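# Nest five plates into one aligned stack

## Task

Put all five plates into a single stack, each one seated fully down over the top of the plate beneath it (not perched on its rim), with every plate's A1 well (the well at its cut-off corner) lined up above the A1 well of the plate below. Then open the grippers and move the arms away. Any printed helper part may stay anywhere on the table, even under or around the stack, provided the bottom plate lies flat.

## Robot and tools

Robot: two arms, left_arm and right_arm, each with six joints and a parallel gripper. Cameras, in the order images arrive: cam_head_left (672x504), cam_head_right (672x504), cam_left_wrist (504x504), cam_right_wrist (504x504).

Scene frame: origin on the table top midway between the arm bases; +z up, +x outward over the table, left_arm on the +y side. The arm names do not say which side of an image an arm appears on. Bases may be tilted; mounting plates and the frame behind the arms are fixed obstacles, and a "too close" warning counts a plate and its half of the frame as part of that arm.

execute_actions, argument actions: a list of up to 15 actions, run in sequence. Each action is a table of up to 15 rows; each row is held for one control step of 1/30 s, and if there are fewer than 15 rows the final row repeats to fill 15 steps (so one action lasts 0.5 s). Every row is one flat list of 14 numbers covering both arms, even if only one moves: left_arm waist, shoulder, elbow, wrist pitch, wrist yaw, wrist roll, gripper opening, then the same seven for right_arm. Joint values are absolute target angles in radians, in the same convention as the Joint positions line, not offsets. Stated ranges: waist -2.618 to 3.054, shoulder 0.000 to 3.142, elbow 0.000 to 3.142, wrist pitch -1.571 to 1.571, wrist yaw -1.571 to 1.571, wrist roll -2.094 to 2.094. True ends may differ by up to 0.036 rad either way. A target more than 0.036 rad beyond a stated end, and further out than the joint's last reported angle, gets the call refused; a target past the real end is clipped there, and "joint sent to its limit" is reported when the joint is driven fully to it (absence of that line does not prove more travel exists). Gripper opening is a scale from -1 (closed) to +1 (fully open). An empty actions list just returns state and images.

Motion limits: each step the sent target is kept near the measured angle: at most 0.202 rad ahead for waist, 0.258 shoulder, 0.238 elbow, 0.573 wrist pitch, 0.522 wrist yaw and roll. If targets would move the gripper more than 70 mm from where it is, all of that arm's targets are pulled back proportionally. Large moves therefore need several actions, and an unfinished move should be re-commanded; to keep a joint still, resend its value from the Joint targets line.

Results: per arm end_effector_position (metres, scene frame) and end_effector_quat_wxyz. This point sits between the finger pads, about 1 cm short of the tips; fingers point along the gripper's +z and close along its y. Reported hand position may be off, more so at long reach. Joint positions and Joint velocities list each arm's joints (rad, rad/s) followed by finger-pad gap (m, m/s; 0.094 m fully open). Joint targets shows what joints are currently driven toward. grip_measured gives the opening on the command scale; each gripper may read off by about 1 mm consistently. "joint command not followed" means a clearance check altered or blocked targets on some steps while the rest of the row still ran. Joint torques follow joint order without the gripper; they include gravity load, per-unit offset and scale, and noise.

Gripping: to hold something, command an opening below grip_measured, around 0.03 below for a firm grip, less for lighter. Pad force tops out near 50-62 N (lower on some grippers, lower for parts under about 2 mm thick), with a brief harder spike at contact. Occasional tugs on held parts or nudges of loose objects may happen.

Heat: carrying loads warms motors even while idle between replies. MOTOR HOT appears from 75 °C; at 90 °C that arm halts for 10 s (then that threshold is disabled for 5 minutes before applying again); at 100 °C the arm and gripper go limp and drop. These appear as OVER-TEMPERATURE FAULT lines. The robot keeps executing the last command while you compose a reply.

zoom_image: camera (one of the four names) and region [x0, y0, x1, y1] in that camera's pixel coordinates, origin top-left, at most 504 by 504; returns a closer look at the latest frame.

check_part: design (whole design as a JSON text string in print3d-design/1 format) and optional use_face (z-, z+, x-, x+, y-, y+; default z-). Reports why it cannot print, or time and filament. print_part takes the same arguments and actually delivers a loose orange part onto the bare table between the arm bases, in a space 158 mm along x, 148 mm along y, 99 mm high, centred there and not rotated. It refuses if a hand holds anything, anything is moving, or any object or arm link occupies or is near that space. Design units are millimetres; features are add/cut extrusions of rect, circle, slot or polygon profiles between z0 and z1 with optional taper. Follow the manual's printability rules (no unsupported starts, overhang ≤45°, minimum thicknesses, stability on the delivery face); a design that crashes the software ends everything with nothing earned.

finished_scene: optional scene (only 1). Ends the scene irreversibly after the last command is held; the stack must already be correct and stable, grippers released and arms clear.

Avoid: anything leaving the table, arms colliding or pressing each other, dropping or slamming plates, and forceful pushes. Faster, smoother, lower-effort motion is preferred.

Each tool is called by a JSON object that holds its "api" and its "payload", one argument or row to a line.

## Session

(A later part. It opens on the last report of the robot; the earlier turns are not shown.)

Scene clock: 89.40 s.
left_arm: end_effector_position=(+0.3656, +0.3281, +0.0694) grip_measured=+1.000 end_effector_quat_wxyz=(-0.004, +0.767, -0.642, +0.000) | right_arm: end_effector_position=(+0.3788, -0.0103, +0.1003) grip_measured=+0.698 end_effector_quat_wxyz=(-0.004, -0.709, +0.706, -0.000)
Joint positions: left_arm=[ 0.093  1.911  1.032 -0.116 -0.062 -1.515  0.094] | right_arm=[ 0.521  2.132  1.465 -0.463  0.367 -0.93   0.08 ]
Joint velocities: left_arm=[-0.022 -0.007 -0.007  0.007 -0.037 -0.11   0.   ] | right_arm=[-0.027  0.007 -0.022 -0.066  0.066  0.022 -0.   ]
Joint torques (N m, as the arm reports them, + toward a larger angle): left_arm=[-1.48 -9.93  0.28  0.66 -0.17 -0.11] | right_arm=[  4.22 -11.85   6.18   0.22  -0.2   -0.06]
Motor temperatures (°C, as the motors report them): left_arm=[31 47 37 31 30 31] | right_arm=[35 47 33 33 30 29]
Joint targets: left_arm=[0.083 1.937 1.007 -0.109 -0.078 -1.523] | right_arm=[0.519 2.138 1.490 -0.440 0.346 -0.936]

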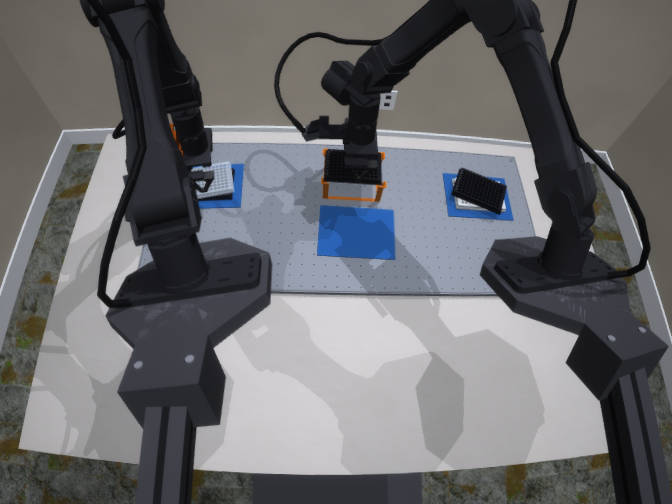

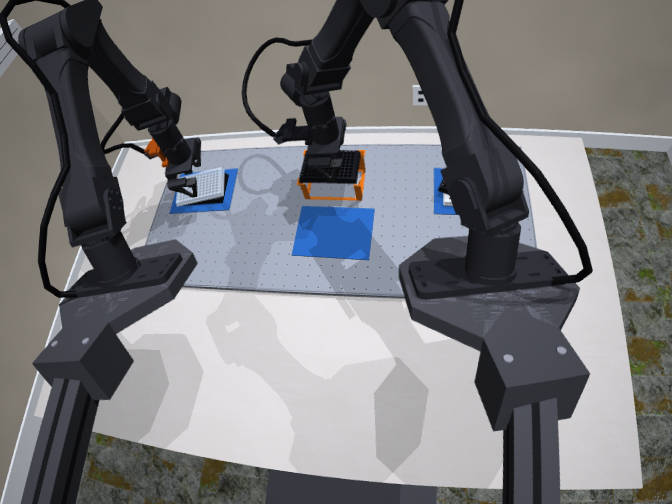

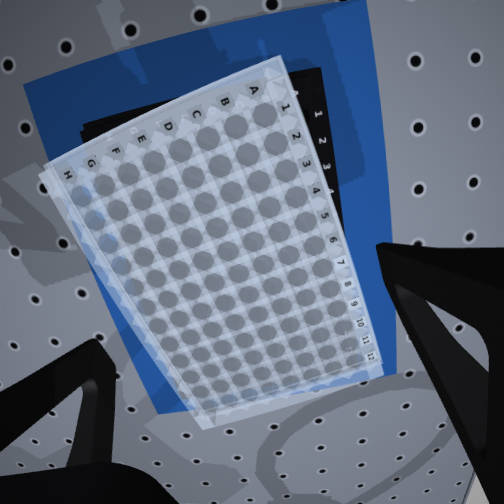

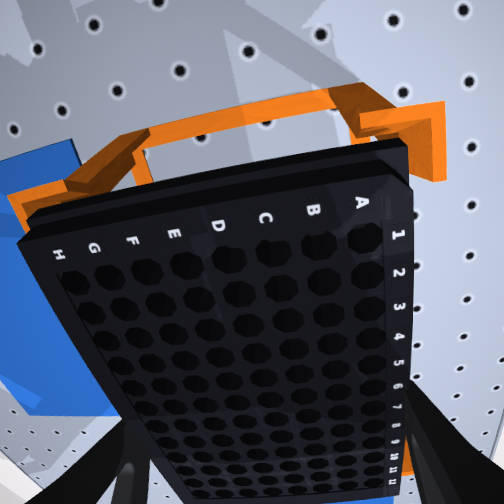

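{"api": "execute_actions", "payload": {
  "actions": [
    [[0.080,1.95,1.03,-0.10,-0.078,-1.52,1, 0.505,2.138,1.490,-0.435,0.343,-0.945,0.668],[0.080,1.955,1.04,-0.095,-0.078,-1.52,1, 0.500,2.138,1.490,-0.43,0.342,-0.948,0.668],[0.081,1.96,1.05,-0.092,-0.078,-1.52,1, 0.500,2.142,1.490,-0.425,0.341,-0.950,0.668],[0.082,1.964,1.06,-0.089,-0.078,-1.52,1, 0.502,2.148,1.491,-0.42,0.340,-0.952,0.668],[0.082,1.967,1.066,-0.089,-0.078,-1.52,1, 0.502,2.155,1.492,-0.415,0.340,-0.952,0.668],[0.082,1.967,1.066,-0.089,-0.078,-1.52,1, 0.502,2.16,1.493,-0.411,0.340,-0.952,0.668],[0.082,1.967,1.066,-0.089,-0.078,-1.52,1, 0.502,2.165,1.493,-0.411,0.340,-0.952,0.668],[0.082,1.967,1.066,-0.089,-0.078,-1.52,1, 0.502,2.171,1.493,-0.411,0.340,-0.952,0.668]]
  ]
}}

Scene clock: 91.80 s.
left_arm: end_effector_position=(+0.3598, +0.3262, +0.0597) grip_measured=+1.000 end_effector_quat_wxyz=(+0.001, +0.767, -0.642, -0.004) | right_arm: end_effector_position=(+0.3795, -0.0154, +0.0871) grip_measured=+0.698 end_effector_quat_wxyz=(-0.007, -0.708, +0.706, -0.000)
Joint positions: left_arm=[ 0.093  1.944  1.032 -0.097 -0.063 -1.515  0.094] | right_arm=[ 0.5    2.16   1.465 -0.433  0.359 -0.946  0.08 ]
Joint velocities: left_arm=[-0.022 -0.017  0.002 -0.022  0.066 -0.051  0.   ] | right_arm=[-0.007  0.012 -0.007 -0.022 -0.051 -0.022 -0.001]
Joint torques (N m, as the arm reports them, + toward a larger angle): left_arm=[ -1.59 -10.16   5.07   0.64  -0.17  -0.06] | right_arm=[  4.56 -11.62   6.02   0.24  -0.17  -0.06]
Motor temperatures (°C, as the motors report them): left_arm=[31 47 37 31 30 31] | right_arm=[35 47 33 33 30 29]
Joint targets: left_arm=[0.082 1.967 1.066 -0.089 -0.078 -1.520] | right_arm=[0.502 2.171 1.493 -0.411 0.340 -0.952]

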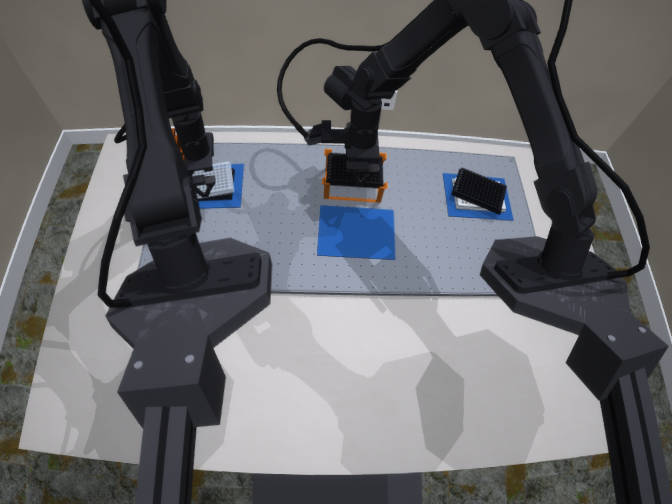

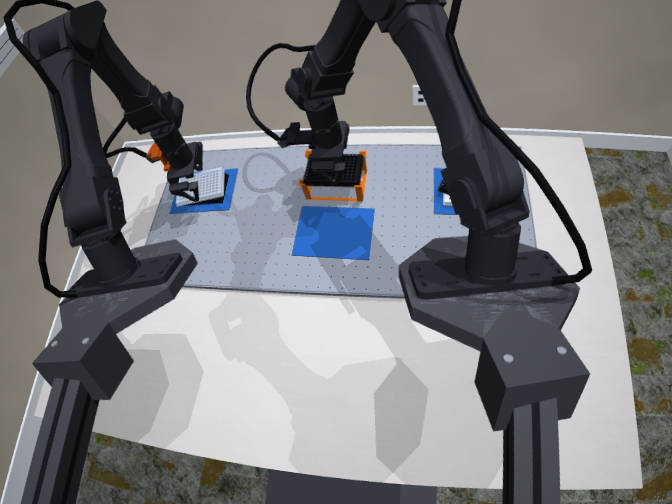

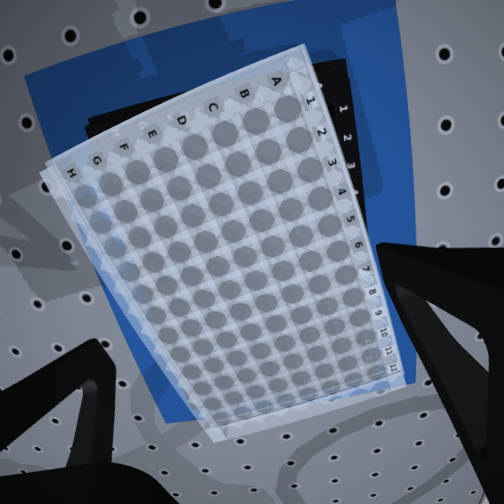

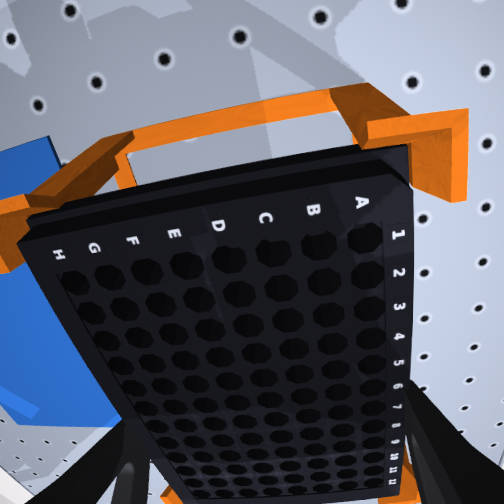

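{"api": "zoom_image", "payload": {
  "camera": "cam_head_right",
  "region": [150, 140, 250, 220]
}}

Region (150, 140, 250, 220) of cam_head_right's 672x504 image, scaled by 5.040, with more detail than that image has; it fills the top 403 rows of this view, and the rest is white.

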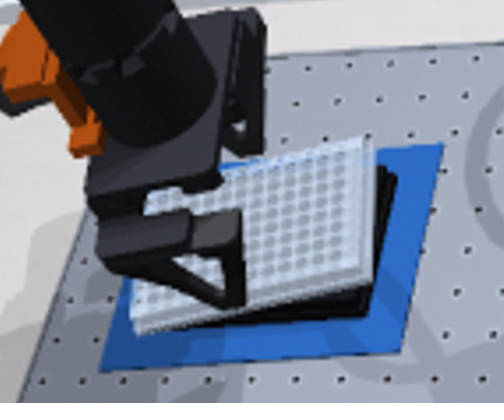

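{"api": "execute_actions", "payload": {
  "actions": [
    [[0.082,1.96,1.09,-0.08,-0.075,-1.518,1, 0.500,2.178,1.505,-0.405,0.338,-0.954,0.668],[0.082,1.96,1.095,-0.075,-0.075,-1.518,1, 0.498,2.185,1.51,-0.40,0.337,-0.956,0.668],[0.082,1.96,1.095,-0.072,-0.075,-1.518,1, 0.496,2.192,1.51,-0.395,0.336,-0.958,0.668],[0.082,1.965,1.085,-0.069,-0.075,-1.518,1, 0.494,2.199,1.51,-0.39,0.336,-0.96,0.668],[0.082,1.97,1.077,-0.069,-0.075,-1.518,1, 0.492,2.206,1.512,-0.385,0.335,-0.962,0.668],[0.082,1.975,1.077,-0.069,-0.075,-1.518,1, 0.490,2.213,1.514,-0.38,0.334,-0.964,0.668],[0.082,1.98,1.077,-0.069,-0.075,-1.518,1, 0.488,2.22,1.516,-0.375,0.333,-0.966,0.668],[0.082,1.985,1.077,-0.069,-0.075,-1.518,1, 0.486,2.227,1.517,-0.37,0.332,-0.968,0.668],[0.082,1.99,1.077,-0.069,-0.075,-1.518,1, 0.484,2.234,1.519,-0.365,0.332,-0.97,0.668],[0.082,1.995,1.077,-0.069,-0.075,-1.518,1, 0.482,2.241,1.52,-0.36,0.331,-0.972,0.668],[0.082,1.998,1.077,-0.069,-0.075,-1.518,1, 0.480,2.248,1.522,-0.356,0.330,-0.973,0.668]]
  ]
}}

Scene clock: 93.00 s.
left_arm: end_effector_position=(+0.3733, +0.3293, +0.0552) grip_measured=+1.000 end_effector_quat_wxyz=(-0.012, +0.767, -0.641, +0.006) | right_arm: end_effector_position=(+0.3790, -0.0159, +0.0600) grip_measured=+0.698 end_effector_quat_wxyz=(-0.009, -0.708, +0.706, -0.001)
Joint positions: left_arm=[ 0.093  1.969  1.064 -0.072 -0.064 -1.515  0.094] | right_arm=[ 0.479  2.239  1.496 -0.383  0.353 -0.965  0.08 ]
Joint velocities: left_arm=[-0.002 -0.017 -0.002 -0.066  0.037 -0.066  0.   ] | right_arm=[-0.022  0.066  0.002  0.022 -0.007 -0.007  0.001]
Joint torques (N m, as the arm reports them, + toward a larger angle): left_arm=[-1.62 -9.78  3.39  0.62 -0.15 -0.04] | right_arm=[  4.6  -12.18   5.67   0.28  -0.23  -0.06]
Motor temperatures (°C, as the motors report them): left_arm=[31 47 37 31 30 31] | right_arm=[35 47 33 33 30 29]
Joint targets: left_arm=[0.082 1.998 1.077 -0.069 -0.075 -1.518] | right_arm=[0.480 2.248 1.522 -0.356 0.330 -0.973]

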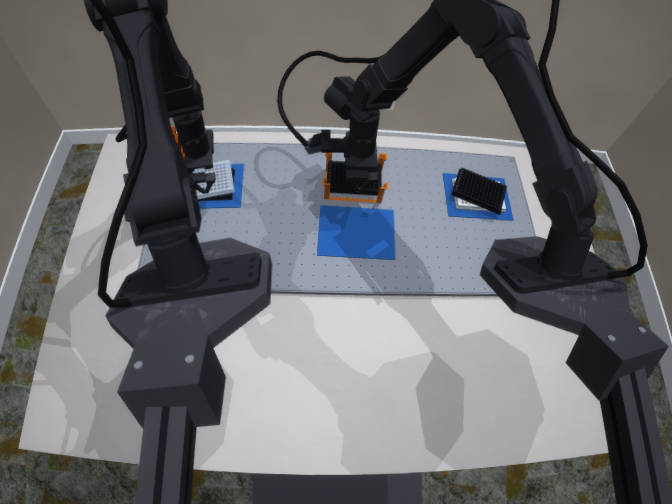

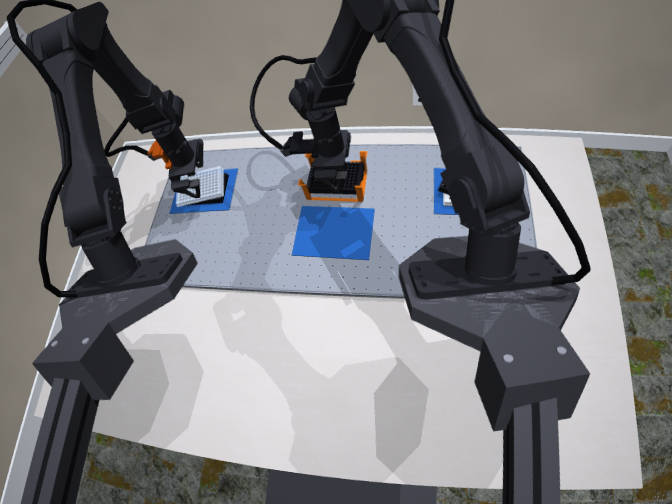

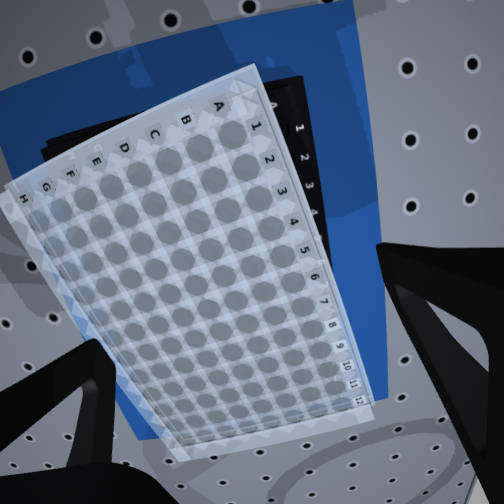

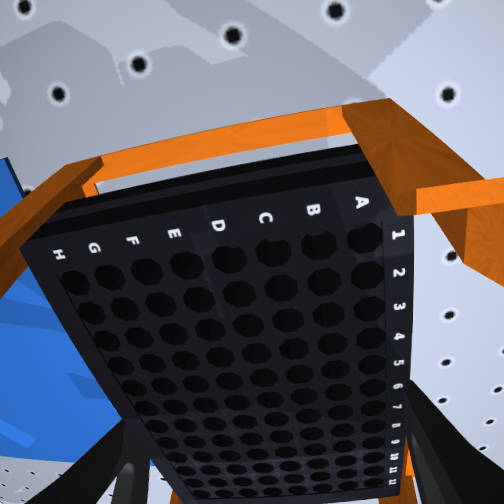

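{"api": "execute_actions", "payload": {
  "actions": [
    [[0.082,1.95,1.077,-0.075,-0.075,-1.518,1, 0.478,2.255,1.527,-0.352,0.329,-0.975,0.668],[0.082,1.94,1.077,-0.08,-0.075,-1.518,1, 0.476,2.262,1.531,-0.348,0.328,-0.977,0.668],[0.082,1.93,1.077,-0.085,-0.075,-1.518,1, 0.474,2.269,1.535,-0.344,0.327,-0.979,0.668],[0.082,1.93,1.07,-0.09,-0.075,-1.518,1, 0.472,2.276,1.539,-0.34,0.327,-0.981,0.668],[0.082,1.93,1.06,-0.09,-0.075,-1.518,1, 0.470,2.283,1.543,-0.336,0.326,-0.983,0.668],[0.082,1.93,1.05,-0.09,-0.075,-1.518,1, 0.468,2.29,1.547,-0.332,0.326,-0.985,0.668],[0.082,1.93,1.04,-0.09,-0.075,-1.518,1, 0.466,2.297,1.55,-0.328,0.325,-0.986,0.668],[0.082,1.93,1.03,-0.09,-0.075,-1.518,1, 0.465,2.303,1.552,-0.324,0.325,-0.987,0.668],[0.082,1.93,1.025,-0.09,-0.075,-1.518,1, 0.464,2.308,1.553,-0.322,0.325,-0.987,0.668]]
  ]
}}

Scene clock: 93.93 s.
left_arm: end_effector_position=(+0.3737, +0.3298, +0.0611) grip_measured=+1.000 end_effector_quat_wxyz=(-0.015, +0.768, -0.641, +0.008) | right_arm: end_effector_position=(+0.3806, -0.0155, +0.0405) grip_measured=+0.698 end_effector_quat_wxyz=(-0.008, -0.708, +0.706, -0.002)
Joint positions: left_arm=[ 0.093  1.945  1.05  -0.075 -0.064 -1.515  0.094] | right_arm=[ 0.463  2.298  1.528 -0.347  0.347 -0.98   0.08 ]
Joint velocities: left_arm=[ 0.002  0.012 -0.061 -0.007 -0.007  0.007  0.   ] | right_arm=[ 0.002  0.002 -0.017 -0.037 -0.007 -0.051 -0.001]
Joint torques (N m, as the arm reports them, + toward a larger angle): left_arm=[ -1.61 -13.72   0.44   0.52  -0.11  -0.04] | right_arm=[  4.56 -11.92   5.59   0.26  -0.19  -0.11]
Motor temperatures (°C, as the motors report them): left_arm=[31 47 37 31 30 31] | right_arm=[35 47 33 33 30 29]
Joint targets: left_arm=[0.082 1.930 1.025 -0.090 -0.075 -1.518] | right_arm=[0.464 2.308 1.553 -0.322 0.325 -0.987]

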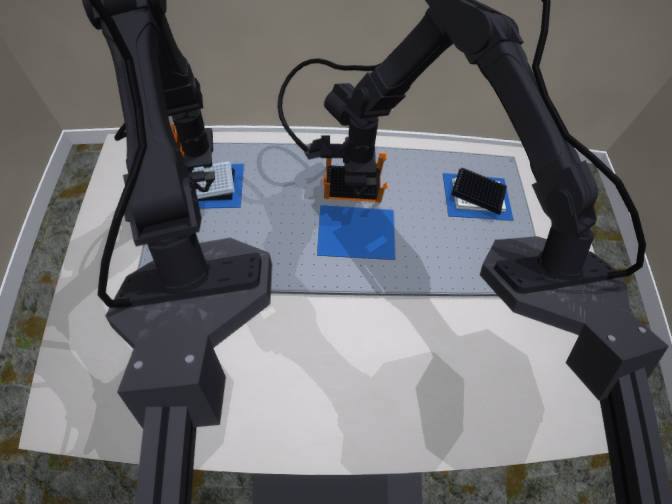

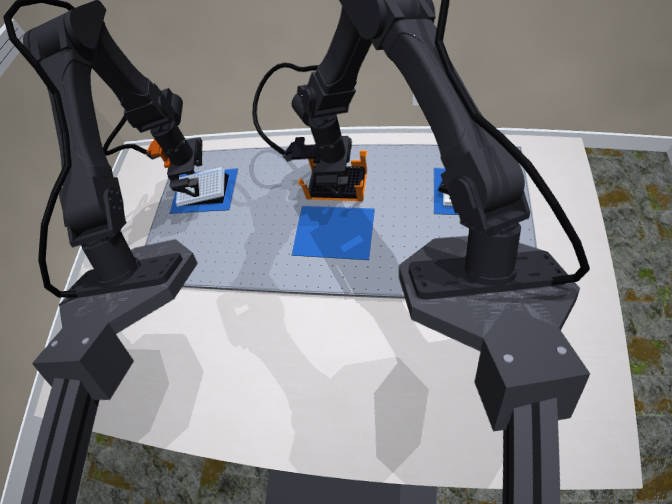

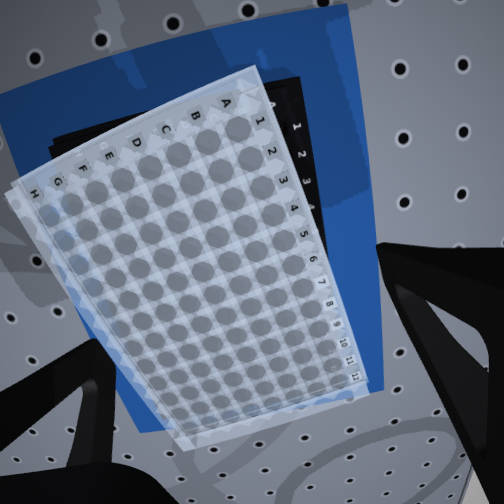

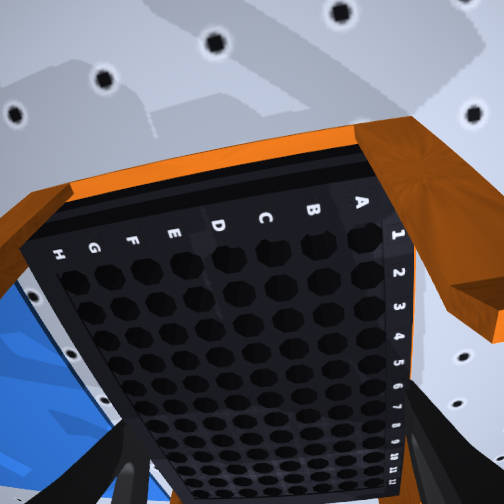

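{"api": "execute_actions", "payload": {
  "actions": [
    [[0.082,1.93,1.015,-0.12,-0.075,-1.518,1, 0.462,2.325,1.556,-0.316,0.325,-0.989,0.668],[0.082,1.93,1.015,-0.12,-0.075,-1.518,1, 0.462,2.328,1.556,-0.316,0.325,-0.989,0.668],[0.082,1.93,1.015,-0.12,-0.075,-1.518,1, 0.462,2.328,1.556,-0.316,0.325,-0.989,0.668],[0.082,1.93,1.015,-0.12,-0.075,-1.518,1, 0.462,2.320,1.556,-0.316,0.325,-0.989,0.668]]
  ]
}}

Scene clock: 94.73 s.
left_arm: end_effector_position=(+0.3664, +0.3280, +0.0609) grip_measured=+1.000 end_effector_quat_wxyz=(-0.003, +0.767, -0.642, -0.001) | right_arm: end_effector_position=(+0.3799, -0.0146, +0.0376) grip_measured=+0.698 end_effector_quat_wxyz=(-0.006, -0.708, +0.706, -0.002)
Joint positions: left_arm=[ 0.093  1.945  1.049 -0.102 -0.064 -1.515  0.094] | right_arm=[ 0.463  2.306  1.528 -0.336  0.346 -0.982  0.08 ]
Joint velocities: left_arm=[-0.007  0.017  0.022 -0.11   0.022 -0.037  0.   ] | right_arm=[-0.017 -0.007 -0.012  0.037 -0.022 -0.037  0.   ]
Joint torques (N m, as the arm reports them, + toward a larger angle): left_arm=[ -1.57 -13.67  -0.57   0.4   -0.13  -0.04] | right_arm=[  4.37 -11.58   5.73   0.2   -0.19  -0.08]
Motor temperatures (°C, as the motors report them): left_arm=[31 47 37 31 30 31] | right_arm=[35 47 33 33 30 29]
Joint targets: left_arm=[0.082 1.930 1.015 -0.120 -0.075 -1.518] | right_arm=[0.462 2.320 1.556 -0.316 0.325 -0.989]

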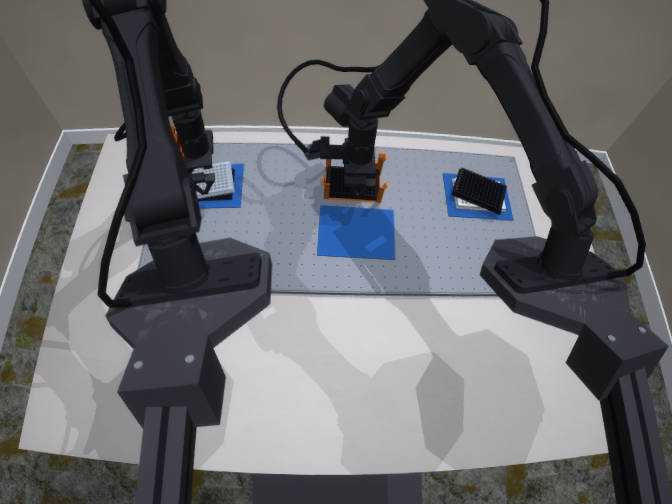

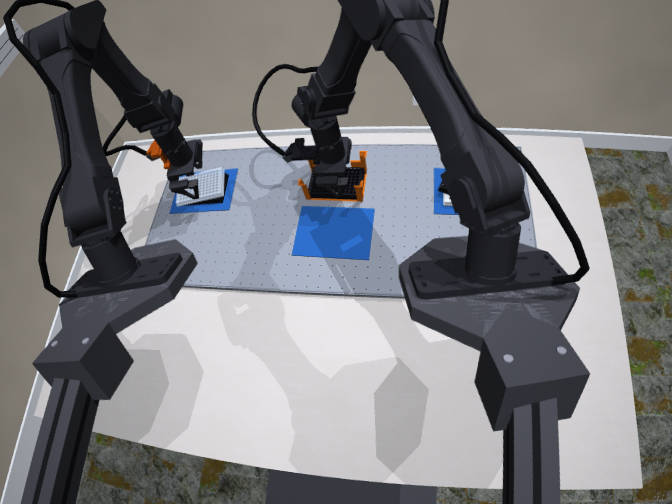

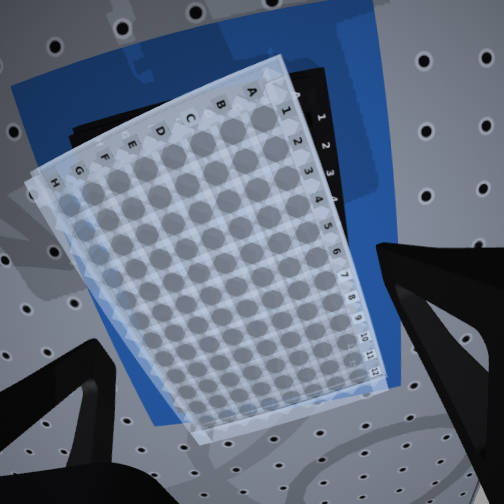

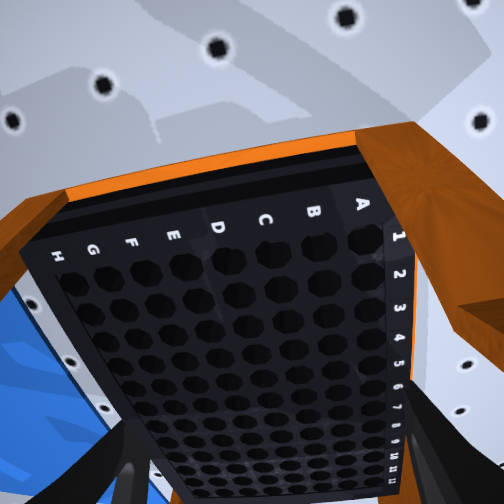

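{"api": "execute_actions", "payload": {
  "actions": [
    [[0.082,1.96,1.045,-0.10,-0.075,-1.518,1, 0.462,2.312,1.55,-0.32,0.33,-0.987,0.70],[0.082,1.965,1.045,-0.097,-0.075,-1.518,1, 0.462,2.308,1.545,-0.325,0.335,-0.985,0.72],[0.082,1.968,1.045,-0.095,-0.075,-1.518,1, 0.462,2.306,1.54,-0.33,0.34,-0.985,0.74],[0.082,1.971,1.045,-0.093,-0.075,-1.518,1, 0.462,2.306,1.54,-0.33,0.34,-0.985,0.77],[0.082,1.974,1.045,-0.091,-0.075,-1.518,1, 0.462,2.306,1.54,-0.33,0.34,-0.985,0.81],[0.082,1.977,1.045,-0.089,-0.075,-1.518,1, 0.462,2.306,1.54,-0.33,0.34,-0.985,0.86],[0.082,1.98,1.045,-0.087,-0.075,-1.518,1, 0.462,2.306,1.54,-0.33,0.34,-0.985,0.92],[0.082,1.983,1.045,-0.085,-0.075,-1.518,1, 0.462,2.306,1.54,-0.33,0.34,-0.985,1],[0.082,1.986,1.045,-0.083,-0.075,-1.518,1, 0.462,2.306,1.54,-0.33,0.34,-0.985,1],[0.082,1.988,1.045,-0.081,-0.075,-1.518,1, 0.462,2.306,1.54,-0.33,0.34,-0.985,1]]
  ]
}}

Scene clock: 95.77 s.
left_arm: end_effector_position=(+0.3639, +0.3271, +0.0558) grip_measured=+1.000 end_effector_quat_wxyz=(-0.002, +0.767, -0.642, -0.002) | right_arm: end_effector_position=(+0.3799, -0.0146, +0.0376) grip_measured=+1.000 end_effector_quat_wxyz=(-0.006, -0.708, +0.706, -0.002)
Joint positions: left_arm=[ 0.093  1.962  1.049 -0.09  -0.064 -1.515  0.094] | right_arm=[ 0.463  2.306  1.528 -0.336  0.346 -0.982  0.094]
Joint velocities: left_arm=[ 0.017  0.027 -0.002 -0.095 -0.007 -0.037  0.   ] | right_arm=[-0.017  0.017 -0.002  0.007 -0.081 -0.051  0.   ]
Joint torques (N m, as the arm reports them, + toward a larger angle): left_arm=[ -1.6  -10.18   1.85   0.68  -0.13  -0.04] | right_arm=[  4.34 -12.79   4.57   0.07  -0.02  -0.04]
Motor temperatures (°C, as the motors report them): left_arm=[31 47 37 31 30 31] | right_arm=[35 47 33 33 30 29]
Joint targets: left_arm=[0.082 1.988 1.045 -0.081 -0.075 -1.518] | right_arm=[0.462 2.306 1.540 -0.330 0.340 -0.985]

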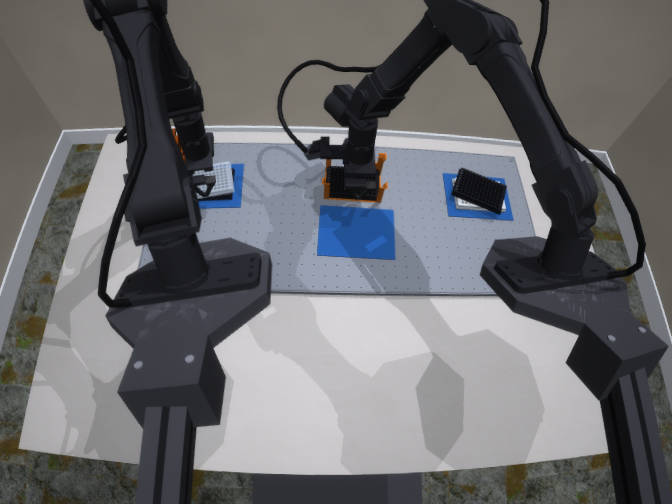

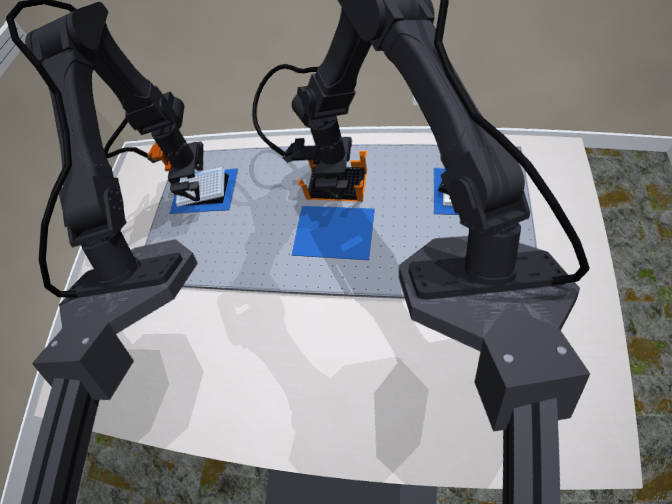

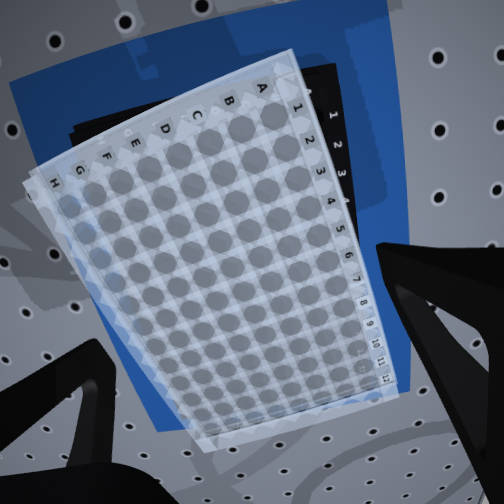

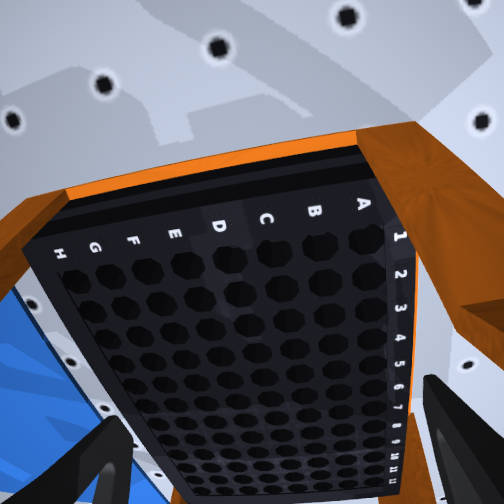

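{"api": "execute_actions", "payload": {
  "actions": []
}}

Scene clock: 96.83 s.
left_arm: end_effector_position=(+0.3641, +0.3272, +0.0555) grip_measured=+1.000 end_effector_quat_wxyz=(-0.002, +0.767, -0.642, -0.002) | right_arm: end_effector_position=(+0.3799, -0.0146, +0.0376) grip_measured=+1.000 end_effector_quat_wxyz=(-0.006, -0.708, +0.706, -0.002)
Joint positions: left_arm=[ 0.093  1.963  1.049 -0.088 -0.064 -1.515  0.094] | right_arm=[ 0.463  2.306  1.528 -0.336  0.346 -0.982  0.094]
Joint velocities: left_arm=[-0.007 -0.007 -0.022 -0.022  0.007 -0.007  0.   ] | right_arm=[-0.007 -0.012  0.002  0.007  0.007 -0.007  0.   ]
Joint torques (N m, as the arm reports them, + toward a larger angle): left_arm=[ -1.61 -10.09   1.88   0.64  -0.12  -0.04] | right_arm=[  4.34 -12.84   4.54   0.06  -0.06  -0.05]
Motor temperatures (°C, as the motors report them): left_arm=[31 47 36 31 30 31] | right_arm=[35 47 33 33 30 29]
Joint targets: left_arm=[0.082 1.988 1.045 -0.081 -0.075 -1.518] | right_arm=[0.462 2.306 1.540 -0.330 0.340 -0.985]

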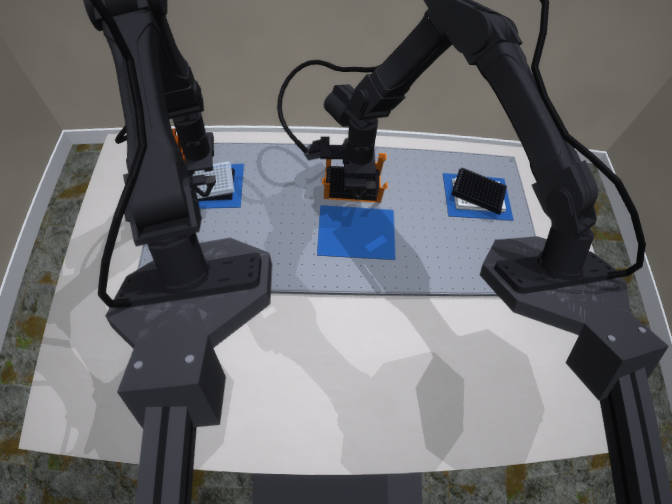

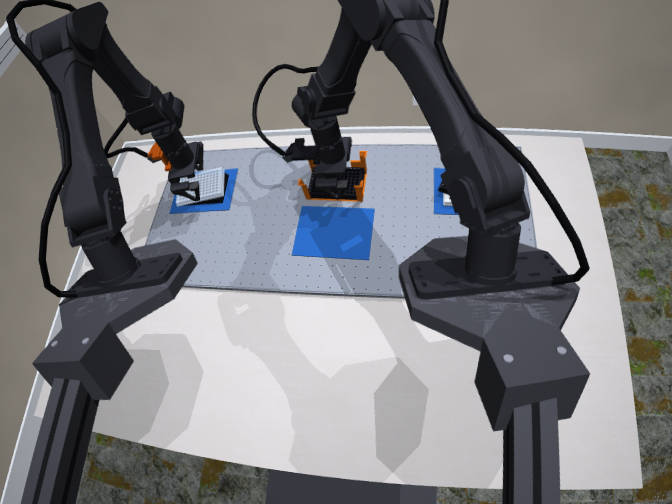

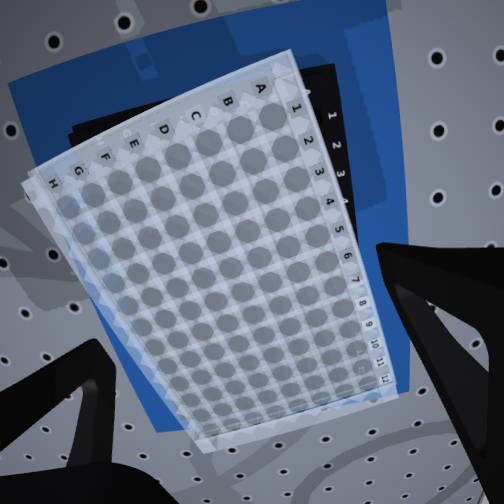

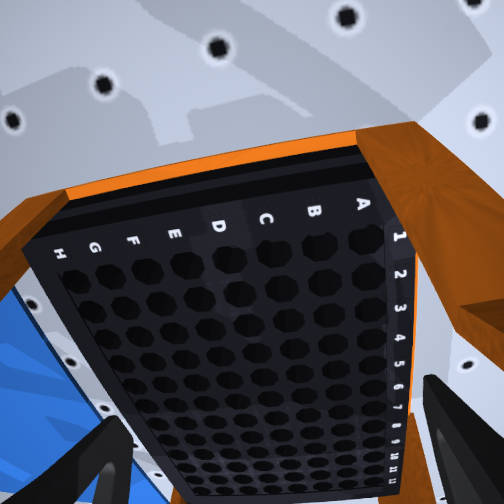

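{"api": "execute_actions", "payload": {
  "actions": [
    [[0.082,1.990,1.045,-0.080,-0.075,-1.518,1,0.468,2.298,1.525,-0.343,0.348,-0.980,1],[0.082,1.992,1.045,-0.078,-0.075,-1.518,1,0.475,2.290,1.510,-0.356,0.356,-0.976,1],[0.082,1.994,1.045,-0.077,-0.075,-1.518,1,0.476,2.284,1.507,-0.361,0.357,-0.974,1],[0.082,1.996,1.045,-0.075,-0.075,-1.518,1,0.478,2.277,1.504,-0.366,0.357,-0.973,1],[0.082,1.998,1.045,-0.074,-0.075,-1.518,1,0.480,2.270,1.501,-0.371,0.358,-0.971,1],[0.082,2.000,1.045,-0.072,-0.075,-1.518,1,0.481,2.263,1.498,-0.376,0.359,-0.970,1],[0.082,2.002,1.045,-0.071,-0.075,-1.518,1,0.483,2.256,1.495,-0.381,0.360,-0.968,1],[0.082,2.004,1.045,-0.069,-0.075,-1.518,1,0.485,2.250,1.491,-0.386,0.361,-0.966,1],[0.082,2.006,1.045,-0.068,-0.075,-1.518,1,0.487,2.243,1.488,-0.391,0.362,-0.964,1],[0.082,2.006,1.045,-0.066,-0.075,-1.518,1,0.489,2.236,1.485,-0.396,0.362,-0.962,1],[0.082,2.006,1.045,-0.066,-0.075,-1.518,1,0.491,2.229,1.482,-0.401,0.363,-0.960,1],[0.082,2.006,1.045,-0.066,-0.075,-1.518,1,0.493,2.222,1.478,-0.406,0.363,-0.958,1],[0.082,2.006,1.045,-0.066,-0.075,-1.518,1,0.495,2.215,1.475,-0.411,0.364,-0.956,1],[0.082,2.006,1.045,-0.066,-0.075,-1.518,1,0.497,2.207,1.472,-0.416,0.365,-0.954,1],[0.082,2.006,1.045,-0.066,-0.075,-1.518,1,0.499,2.200,1.469,-0.421,0.365,-0.952,1]],
    [[0.082,2.006,1.045,-0.066,-0.075,-1.518,1,0.501,2.191,1.464,-0.427,0.366,-0.950,1],[0.082,2.006,1.045,-0.066,-0.075,-1.518,1,0.503,2.182,1.461,-0.433,0.367,-0.948,1],[0.082,2.006,1.045,-0.066,-0.075,-1.518,1,0.506,2.173,1.458,-0.439,0.368,-0.946,1],[0.082,2.006,1.045,-0.066,-0.075,-1.518,1,0.508,2.164,1.455,-0.445,0.368,-0.943,1],[0.082,2.006,1.045,-0.066,-0.075,-1.518,1,0.510,2.155,1.451,-0.451,0.369,-0.941,1],[0.082,2.006,1.045,-0.066,-0.075,-1.518,1,0.512,2.146,1.447,-0.457,0.370,-0.939,1],[0.082,2.006,1.045,-0.066,-0.075,-1.518,1,0.515,2.137,1.445,-0.463,0.371,-0.937,1],[0.082,2.006,1.045,-0.066,-0.075,-1.518,1,0.517,2.128,1.442,-0.470,0.372,-0.935,1],[0.082,2.006,1.045,-0.066,-0.075,-1.518,1,0.520,2.119,1.440,-0.477,0.373,-0.932,1],[0.082,2.006,1.045,-0.066,-0.075,-1.518,1,0.522,2.110,1.437,-0.484,0.374,-0.930,1],[0.082,2.006,1.045,-0.066,-0.075,-1.518,1,0.525,2.101,1.435,-0.490,0.375,-0.928,1],[0.082,2.006,1.045,-0.066,-0.075,-1.518,1,0.527,2.092,1.433,-0.497,0.376,-0.926,1],[0.082,2.006,1.045,-0.066,-0.075,-1.518,1,0.530,2.084,1.431,-0.503,0.377,-0.924,1],[0.082,2.006,1.045,-0.066,-0.075,-1.518,1,0.533,2.076,1.428,-0.509,0.378,-0.920,1]]
  ]
}}

Scene clock: 99.37 s.
left_arm: end_effector_position=(+0.3619, +0.3263, +0.0502) grip_measured=+1.000 end_effector_quat_wxyz=(-0.001, +0.767, -0.642, -0.003) | right_arm: end_effector_position=(+0.3800, -0.0168, +0.1049) grip_measured=+1.000 end_effector_quat_wxyz=(-0.007, -0.708, +0.706, -0.002)
Joint positions: left_arm=[ 0.093  1.981  1.049 -0.073 -0.064 -1.515  0.094] | right_arm=[ 0.513  2.109  1.448 -0.471  0.369 -0.934  0.094]
Joint velocities: left_arm=[ 0.002  0.017 -0.017 -0.037  0.037 -0.007  0.   ] | right_arm=[ 0.042 -0.203 -0.027 -0.139  0.037  0.022  0.   ]
Joint torques (N m, as the arm reports them, + toward a larger angle): left_arm=[ -1.6  -10.06   1.75   0.65  -0.13  -0.03] | right_arm=[  5.74 -14.12   2.72  -0.16   0.08   0.01]
Motor temperatures (°C, as the motors report them): left_arm=[31 47 36 31 30 31] | right_arm=[35 48 33 33 29 29]
Joint targets: left_arm=[0.082 2.006 1.045 -0.066 -0.075 -1.518] | right_arm=[0.533 2.076 1.428 -0.509 0.378 -0.920]

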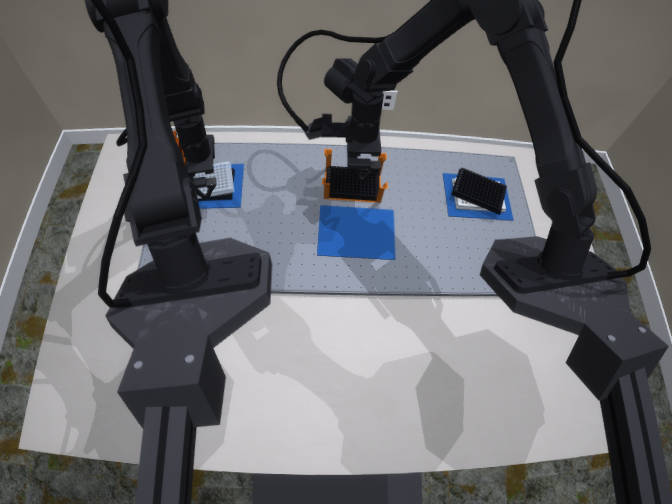

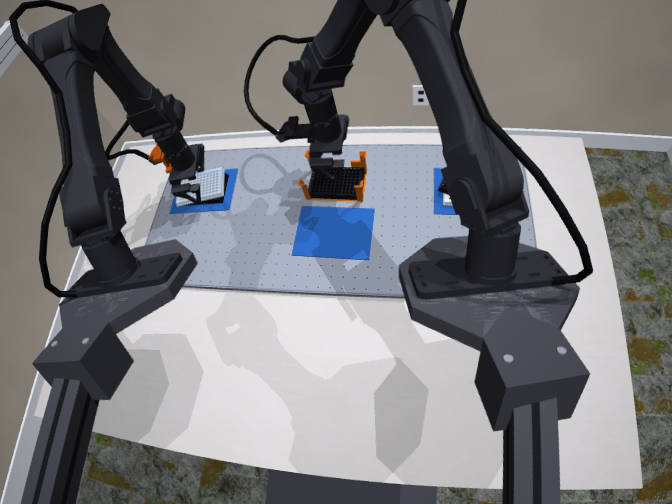

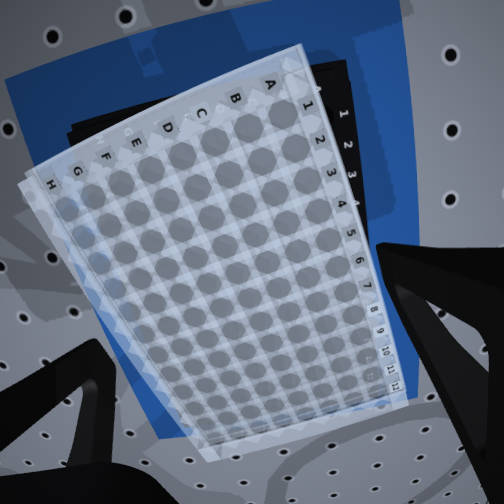

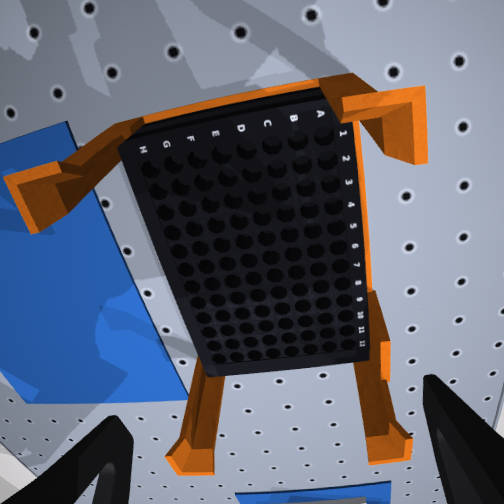

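{"api": "zoom_image", "payload": {
  "camera": "cam_left_wrist",
  "region": [40,180,440,440]
}}

Region (40, 180, 440, 440) of cam_left_wrist's 504x504 image, scaled by 1.260, with more detail than that image has; it fills the top 328 rows of this view, and the rest is white.

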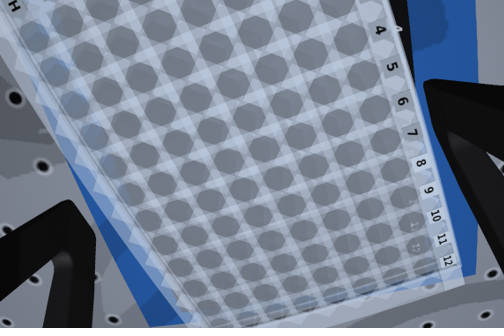

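{"api": "execute_actions", "payload": {
  "actions": [
    [[0.081,2.007,1.050,-0.065,-0.075,-1.518,1,0.532,2.075,1.427,-0.508,0.378,-0.921,1],[0.080,2.008,1.056,-0.064,-0.075,-1.518,1,0.529,2.072,1.423,-0.506,0.376,-0.924,1],[0.080,2.009,1.062,-0.063,-0.075,-1.518,1,0.524,2.068,1.417,-0.503,0.373,-0.928,1],[0.079,2.010,1.068,-0.062,-0.075,-1.518,1,0.518,2.062,1.409,-0.498,0.370,-0.934,1],[0.078,2.011,1.074,-0.061,-0.075,-1.518,1,0.510,2.054,1.399,-0.492,0.365,-0.941,1],[0.078,2.012,1.080,-0.060,-0.075,-1.518,1,0.499,2.045,1.385,-0.485,0.359,-0.951,1],[0.078,2.014,1.085,-0.059,-0.075,-1.518,1,0.488,2.034,1.371,-0.476,0.353,-0.962,1],[0.078,2.015,1.085,-0.058,-0.075,-1.518,1,0.474,2.021,1.354,-0.466,0.345,-0.974,1],[0.078,2.017,1.085,-0.057,-0.075,-1.518,1,0.459,2.007,1.335,-0.455,0.337,-0.988,1],[0.078,2.018,1.085,-0.057,-0.075,-1.518,1,0.442,1.992,1.314,-0.443,0.328,-1.004,1],[0.078,2.020,1.085,-0.057,-0.075,-1.518,1,0.424,1.975,1.291,-0.430,0.318,-1.021,1],[0.078,2.021,1.085,-0.057,-0.075,-1.518,1,0.405,1.957,1.266,-0.416,0.307,-1.038,1],[0.078,2.022,1.085,-0.057,-0.075,-1.518,1,0.384,1.938,1.240,-0.401,0.295,-1.057,1],[0.078,2.022,1.085,-0.057,-0.075,-1.518,1,0.362,1.917,1.212,-0.385,0.283,-1.078,1],[0.078,2.022,1.085,-0.057,-0.075,-1.518,1,0.339,1.896,1.184,-0.369,0.271,-1.099,1]],
    [[0.078,2.022,1.085,-0.057,-0.075,-1.518,1,0.315,1.874,1.153,-0.351,0.257,-1.121,1],[0.078,2.022,1.085,-0.057,-0.075,-1.518,1,0.291,1.851,1.122,-0.333,0.244,-1.144,1],[0.078,2.022,1.085,-0.057,-0.075,-1.518,1,0.265,1.827,1.090,-0.315,0.229,-1.167,1],[0.078,2.022,1.085,-0.057,-0.075,-1.518,1,0.239,1.803,1.057,-0.296,0.215,-1.191,1],[0.078,2.022,1.085,-0.057,-0.075,-1.518,1,0.213,1.779,1.024,-0.277,0.200,-1.216,1],[0.078,2.022,1.085,-0.057,-0.075,-1.518,1,0.186,1.754,0.990,-0.258,0.186,-1.240,1],[0.078,2.022,1.085,-0.057,-0.075,-1.518,1,0.159,1.729,0.956,-0.238,0.171,-1.265,1],[0.078,2.022,1.085,-0.057,-0.075,-1.518,1,0.126,1.716,0.935,-0.224,0.153,-1.281,1],[0.078,2.022,1.085,-0.057,-0.075,-1.518,1,0.088,1.715,0.928,-0.216,0.133,-1.288,1],[0.078,2.022,1.085,-0.057,-0.075,-1.518,1,0.051,1.715,0.921,-0.209,0.113,-1.295,1],[0.078,2.022,1.085,-0.057,-0.075,-1.518,1,0.015,1.715,0.915,-0.201,0.093,-1.301,1],[0.078,2.022,1.085,-0.057,-0.075,-1.518,1,-0.022,1.714,0.908,-0.194,0.074,-1.308,1],[0.078,2.022,1.085,-0.057,-0.075,-1.518,1,-0.057,1.714,0.901,-0.186,0.055,-1.314,1],[0.078,2.022,1.085,-0.057,-0.075,-1.518,1,-0.091,1.713,0.895,-0.179,0.037,-1.320,1],[0.078,2.022,1.085,-0.057,-0.075,-1.518,1,-0.125,1.713,0.889,-0.173,0.019,-1.326,1]],
    [[0.078,2.022,1.085,-0.057,-0.075,-1.518,1,-0.156,1.713,0.883,-0.166,0.002,-1.332,1],[0.078,2.022,1.085,-0.057,-0.075,-1.518,1,-0.187,1.712,0.877,-0.160,-0.014,-1.337,1],[0.078,2.022,1.085,-0.057,-0.075,-1.518,1,-0.216,1.712,0.871,-0.154,-0.030,-1.342,1],[0.078,2.022,1.085,-0.057,-0.075,-1.518,1,-0.243,1.712,0.866,-0.148,-0.044,-1.347,1],[0.078,2.022,1.085,-0.057,-0.075,-1.518,1,-0.268,1.711,0.862,-0.143,-0.058,-1.352,1],[0.078,2.022,1.085,-0.057,-0.075,-1.518,1,-0.291,1.711,0.857,-0.138,-0.070,-1.356,1],[0.078,2.022,1.085,-0.057,-0.075,-1.518,1,-0.312,1.711,0.853,-0.134,-0.081,-1.359,1],[0.078,2.022,1.085,-0.057,-0.075,-1.518,1,-0.331,1.711,0.850,-0.130,-0.091,-1.363,1],[0.078,2.022,1.085,-0.057,-0.075,-1.518,1,-0.347,1.711,0.847,-0.127,-0.100,-1.366,1],[0.078,2.022,1.085,-0.057,-0.075,-1.518,1,-0.362,1.710,0.844,-0.124,-0.108,-1.368,1],[0.078,2.022,1.085,-0.057,-0.075,-1.518,1,-0.373,1.710,0.842,-0.121,-0.114,-1.370,1],[0.078,2.022,1.085,-0.057,-0.075,-1.518,1,-0.382,1.710,0.840,-0.119,-0.119,-1.372,1],[0.078,2.022,1.085,-0.057,-0.075,-1.518,1,-0.389,1.710,0.839,-0.118,-0.122,-1.373,1],[0.078,2.022,1.085,-0.057,-0.075,-1.518,1,-0.394,1.710,0.838,-0.117,-0.125,-1.374,1]]
  ]
}}

Scene clock: 103.77 s.
left_arm: end_effector_position=(+0.3656, +0.3249, +0.0471) grip_measured=+1.000 end_effector_quat_wxyz=(-0.003, +0.766, -0.643, +0.000) | right_arm: end_effector_position=(+0.3609, -0.3456, +0.1052) grip_measured=+1.000 end_effector_quat_wxyz=(-0.015, -0.568, +0.823, -0.004)
Joint positions: left_arm=[ 0.089  1.994  1.06  -0.063 -0.064 -1.515  0.094] | right_arm=[-0.384  1.736  0.858 -0.146 -0.073 -1.359  0.094]
Joint velocities: left_arm=[-0.002  0.002  0.012  0.022 -0.037  0.022  0.   ] | right_arm=[-0.125  0.002 -0.037  0.051 -0.198 -0.022  0.   ]
Joint torques (N m, as the arm reports them, + toward a larger angle): left_arm=[-1.6  -9.97  4.2   0.65 -0.13 -0.05] | right_arm=[ -1.08 -11.95   1.22   0.23  -0.3   -0.07]
Motor temperatures (°C, as the motors report them): left_arm=[31 46 36 31 30 31] | right_arm=[35 48 33 33 29 29]
Joint targets: left_arm=[0.078 2.022 1.085 -0.057 -0.075 -1.518] | right_arm=[-0.394 1.710 0.838 -0.117 -0.125 -1.374]

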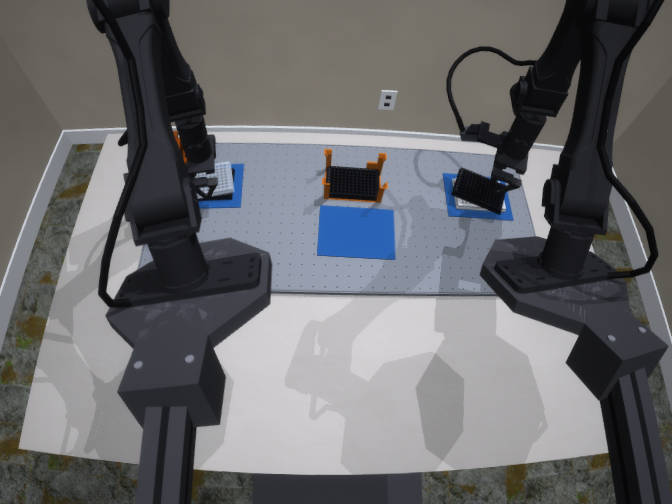

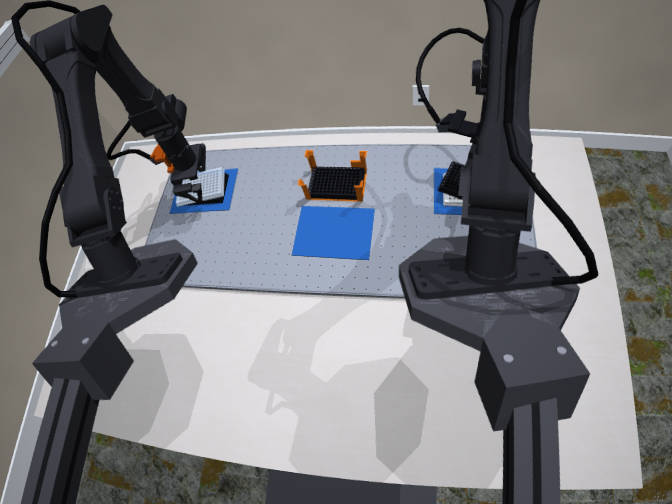

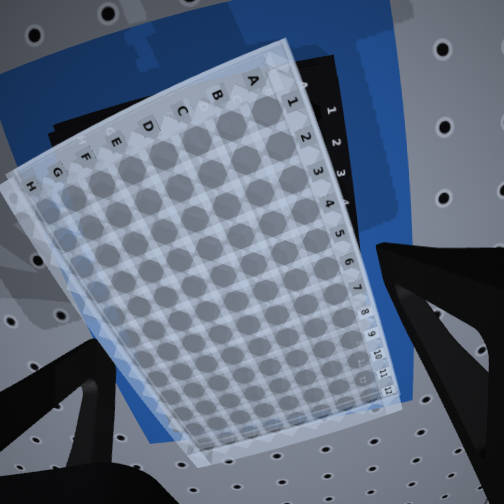

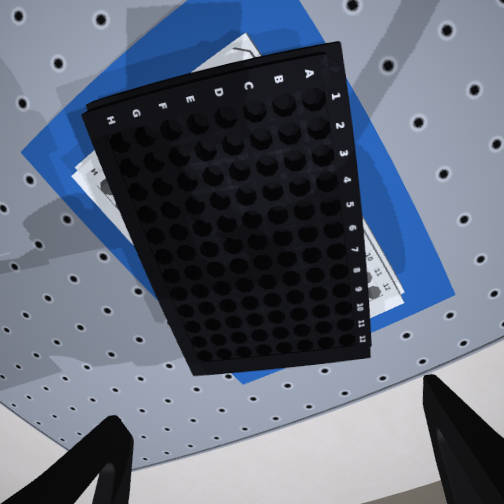

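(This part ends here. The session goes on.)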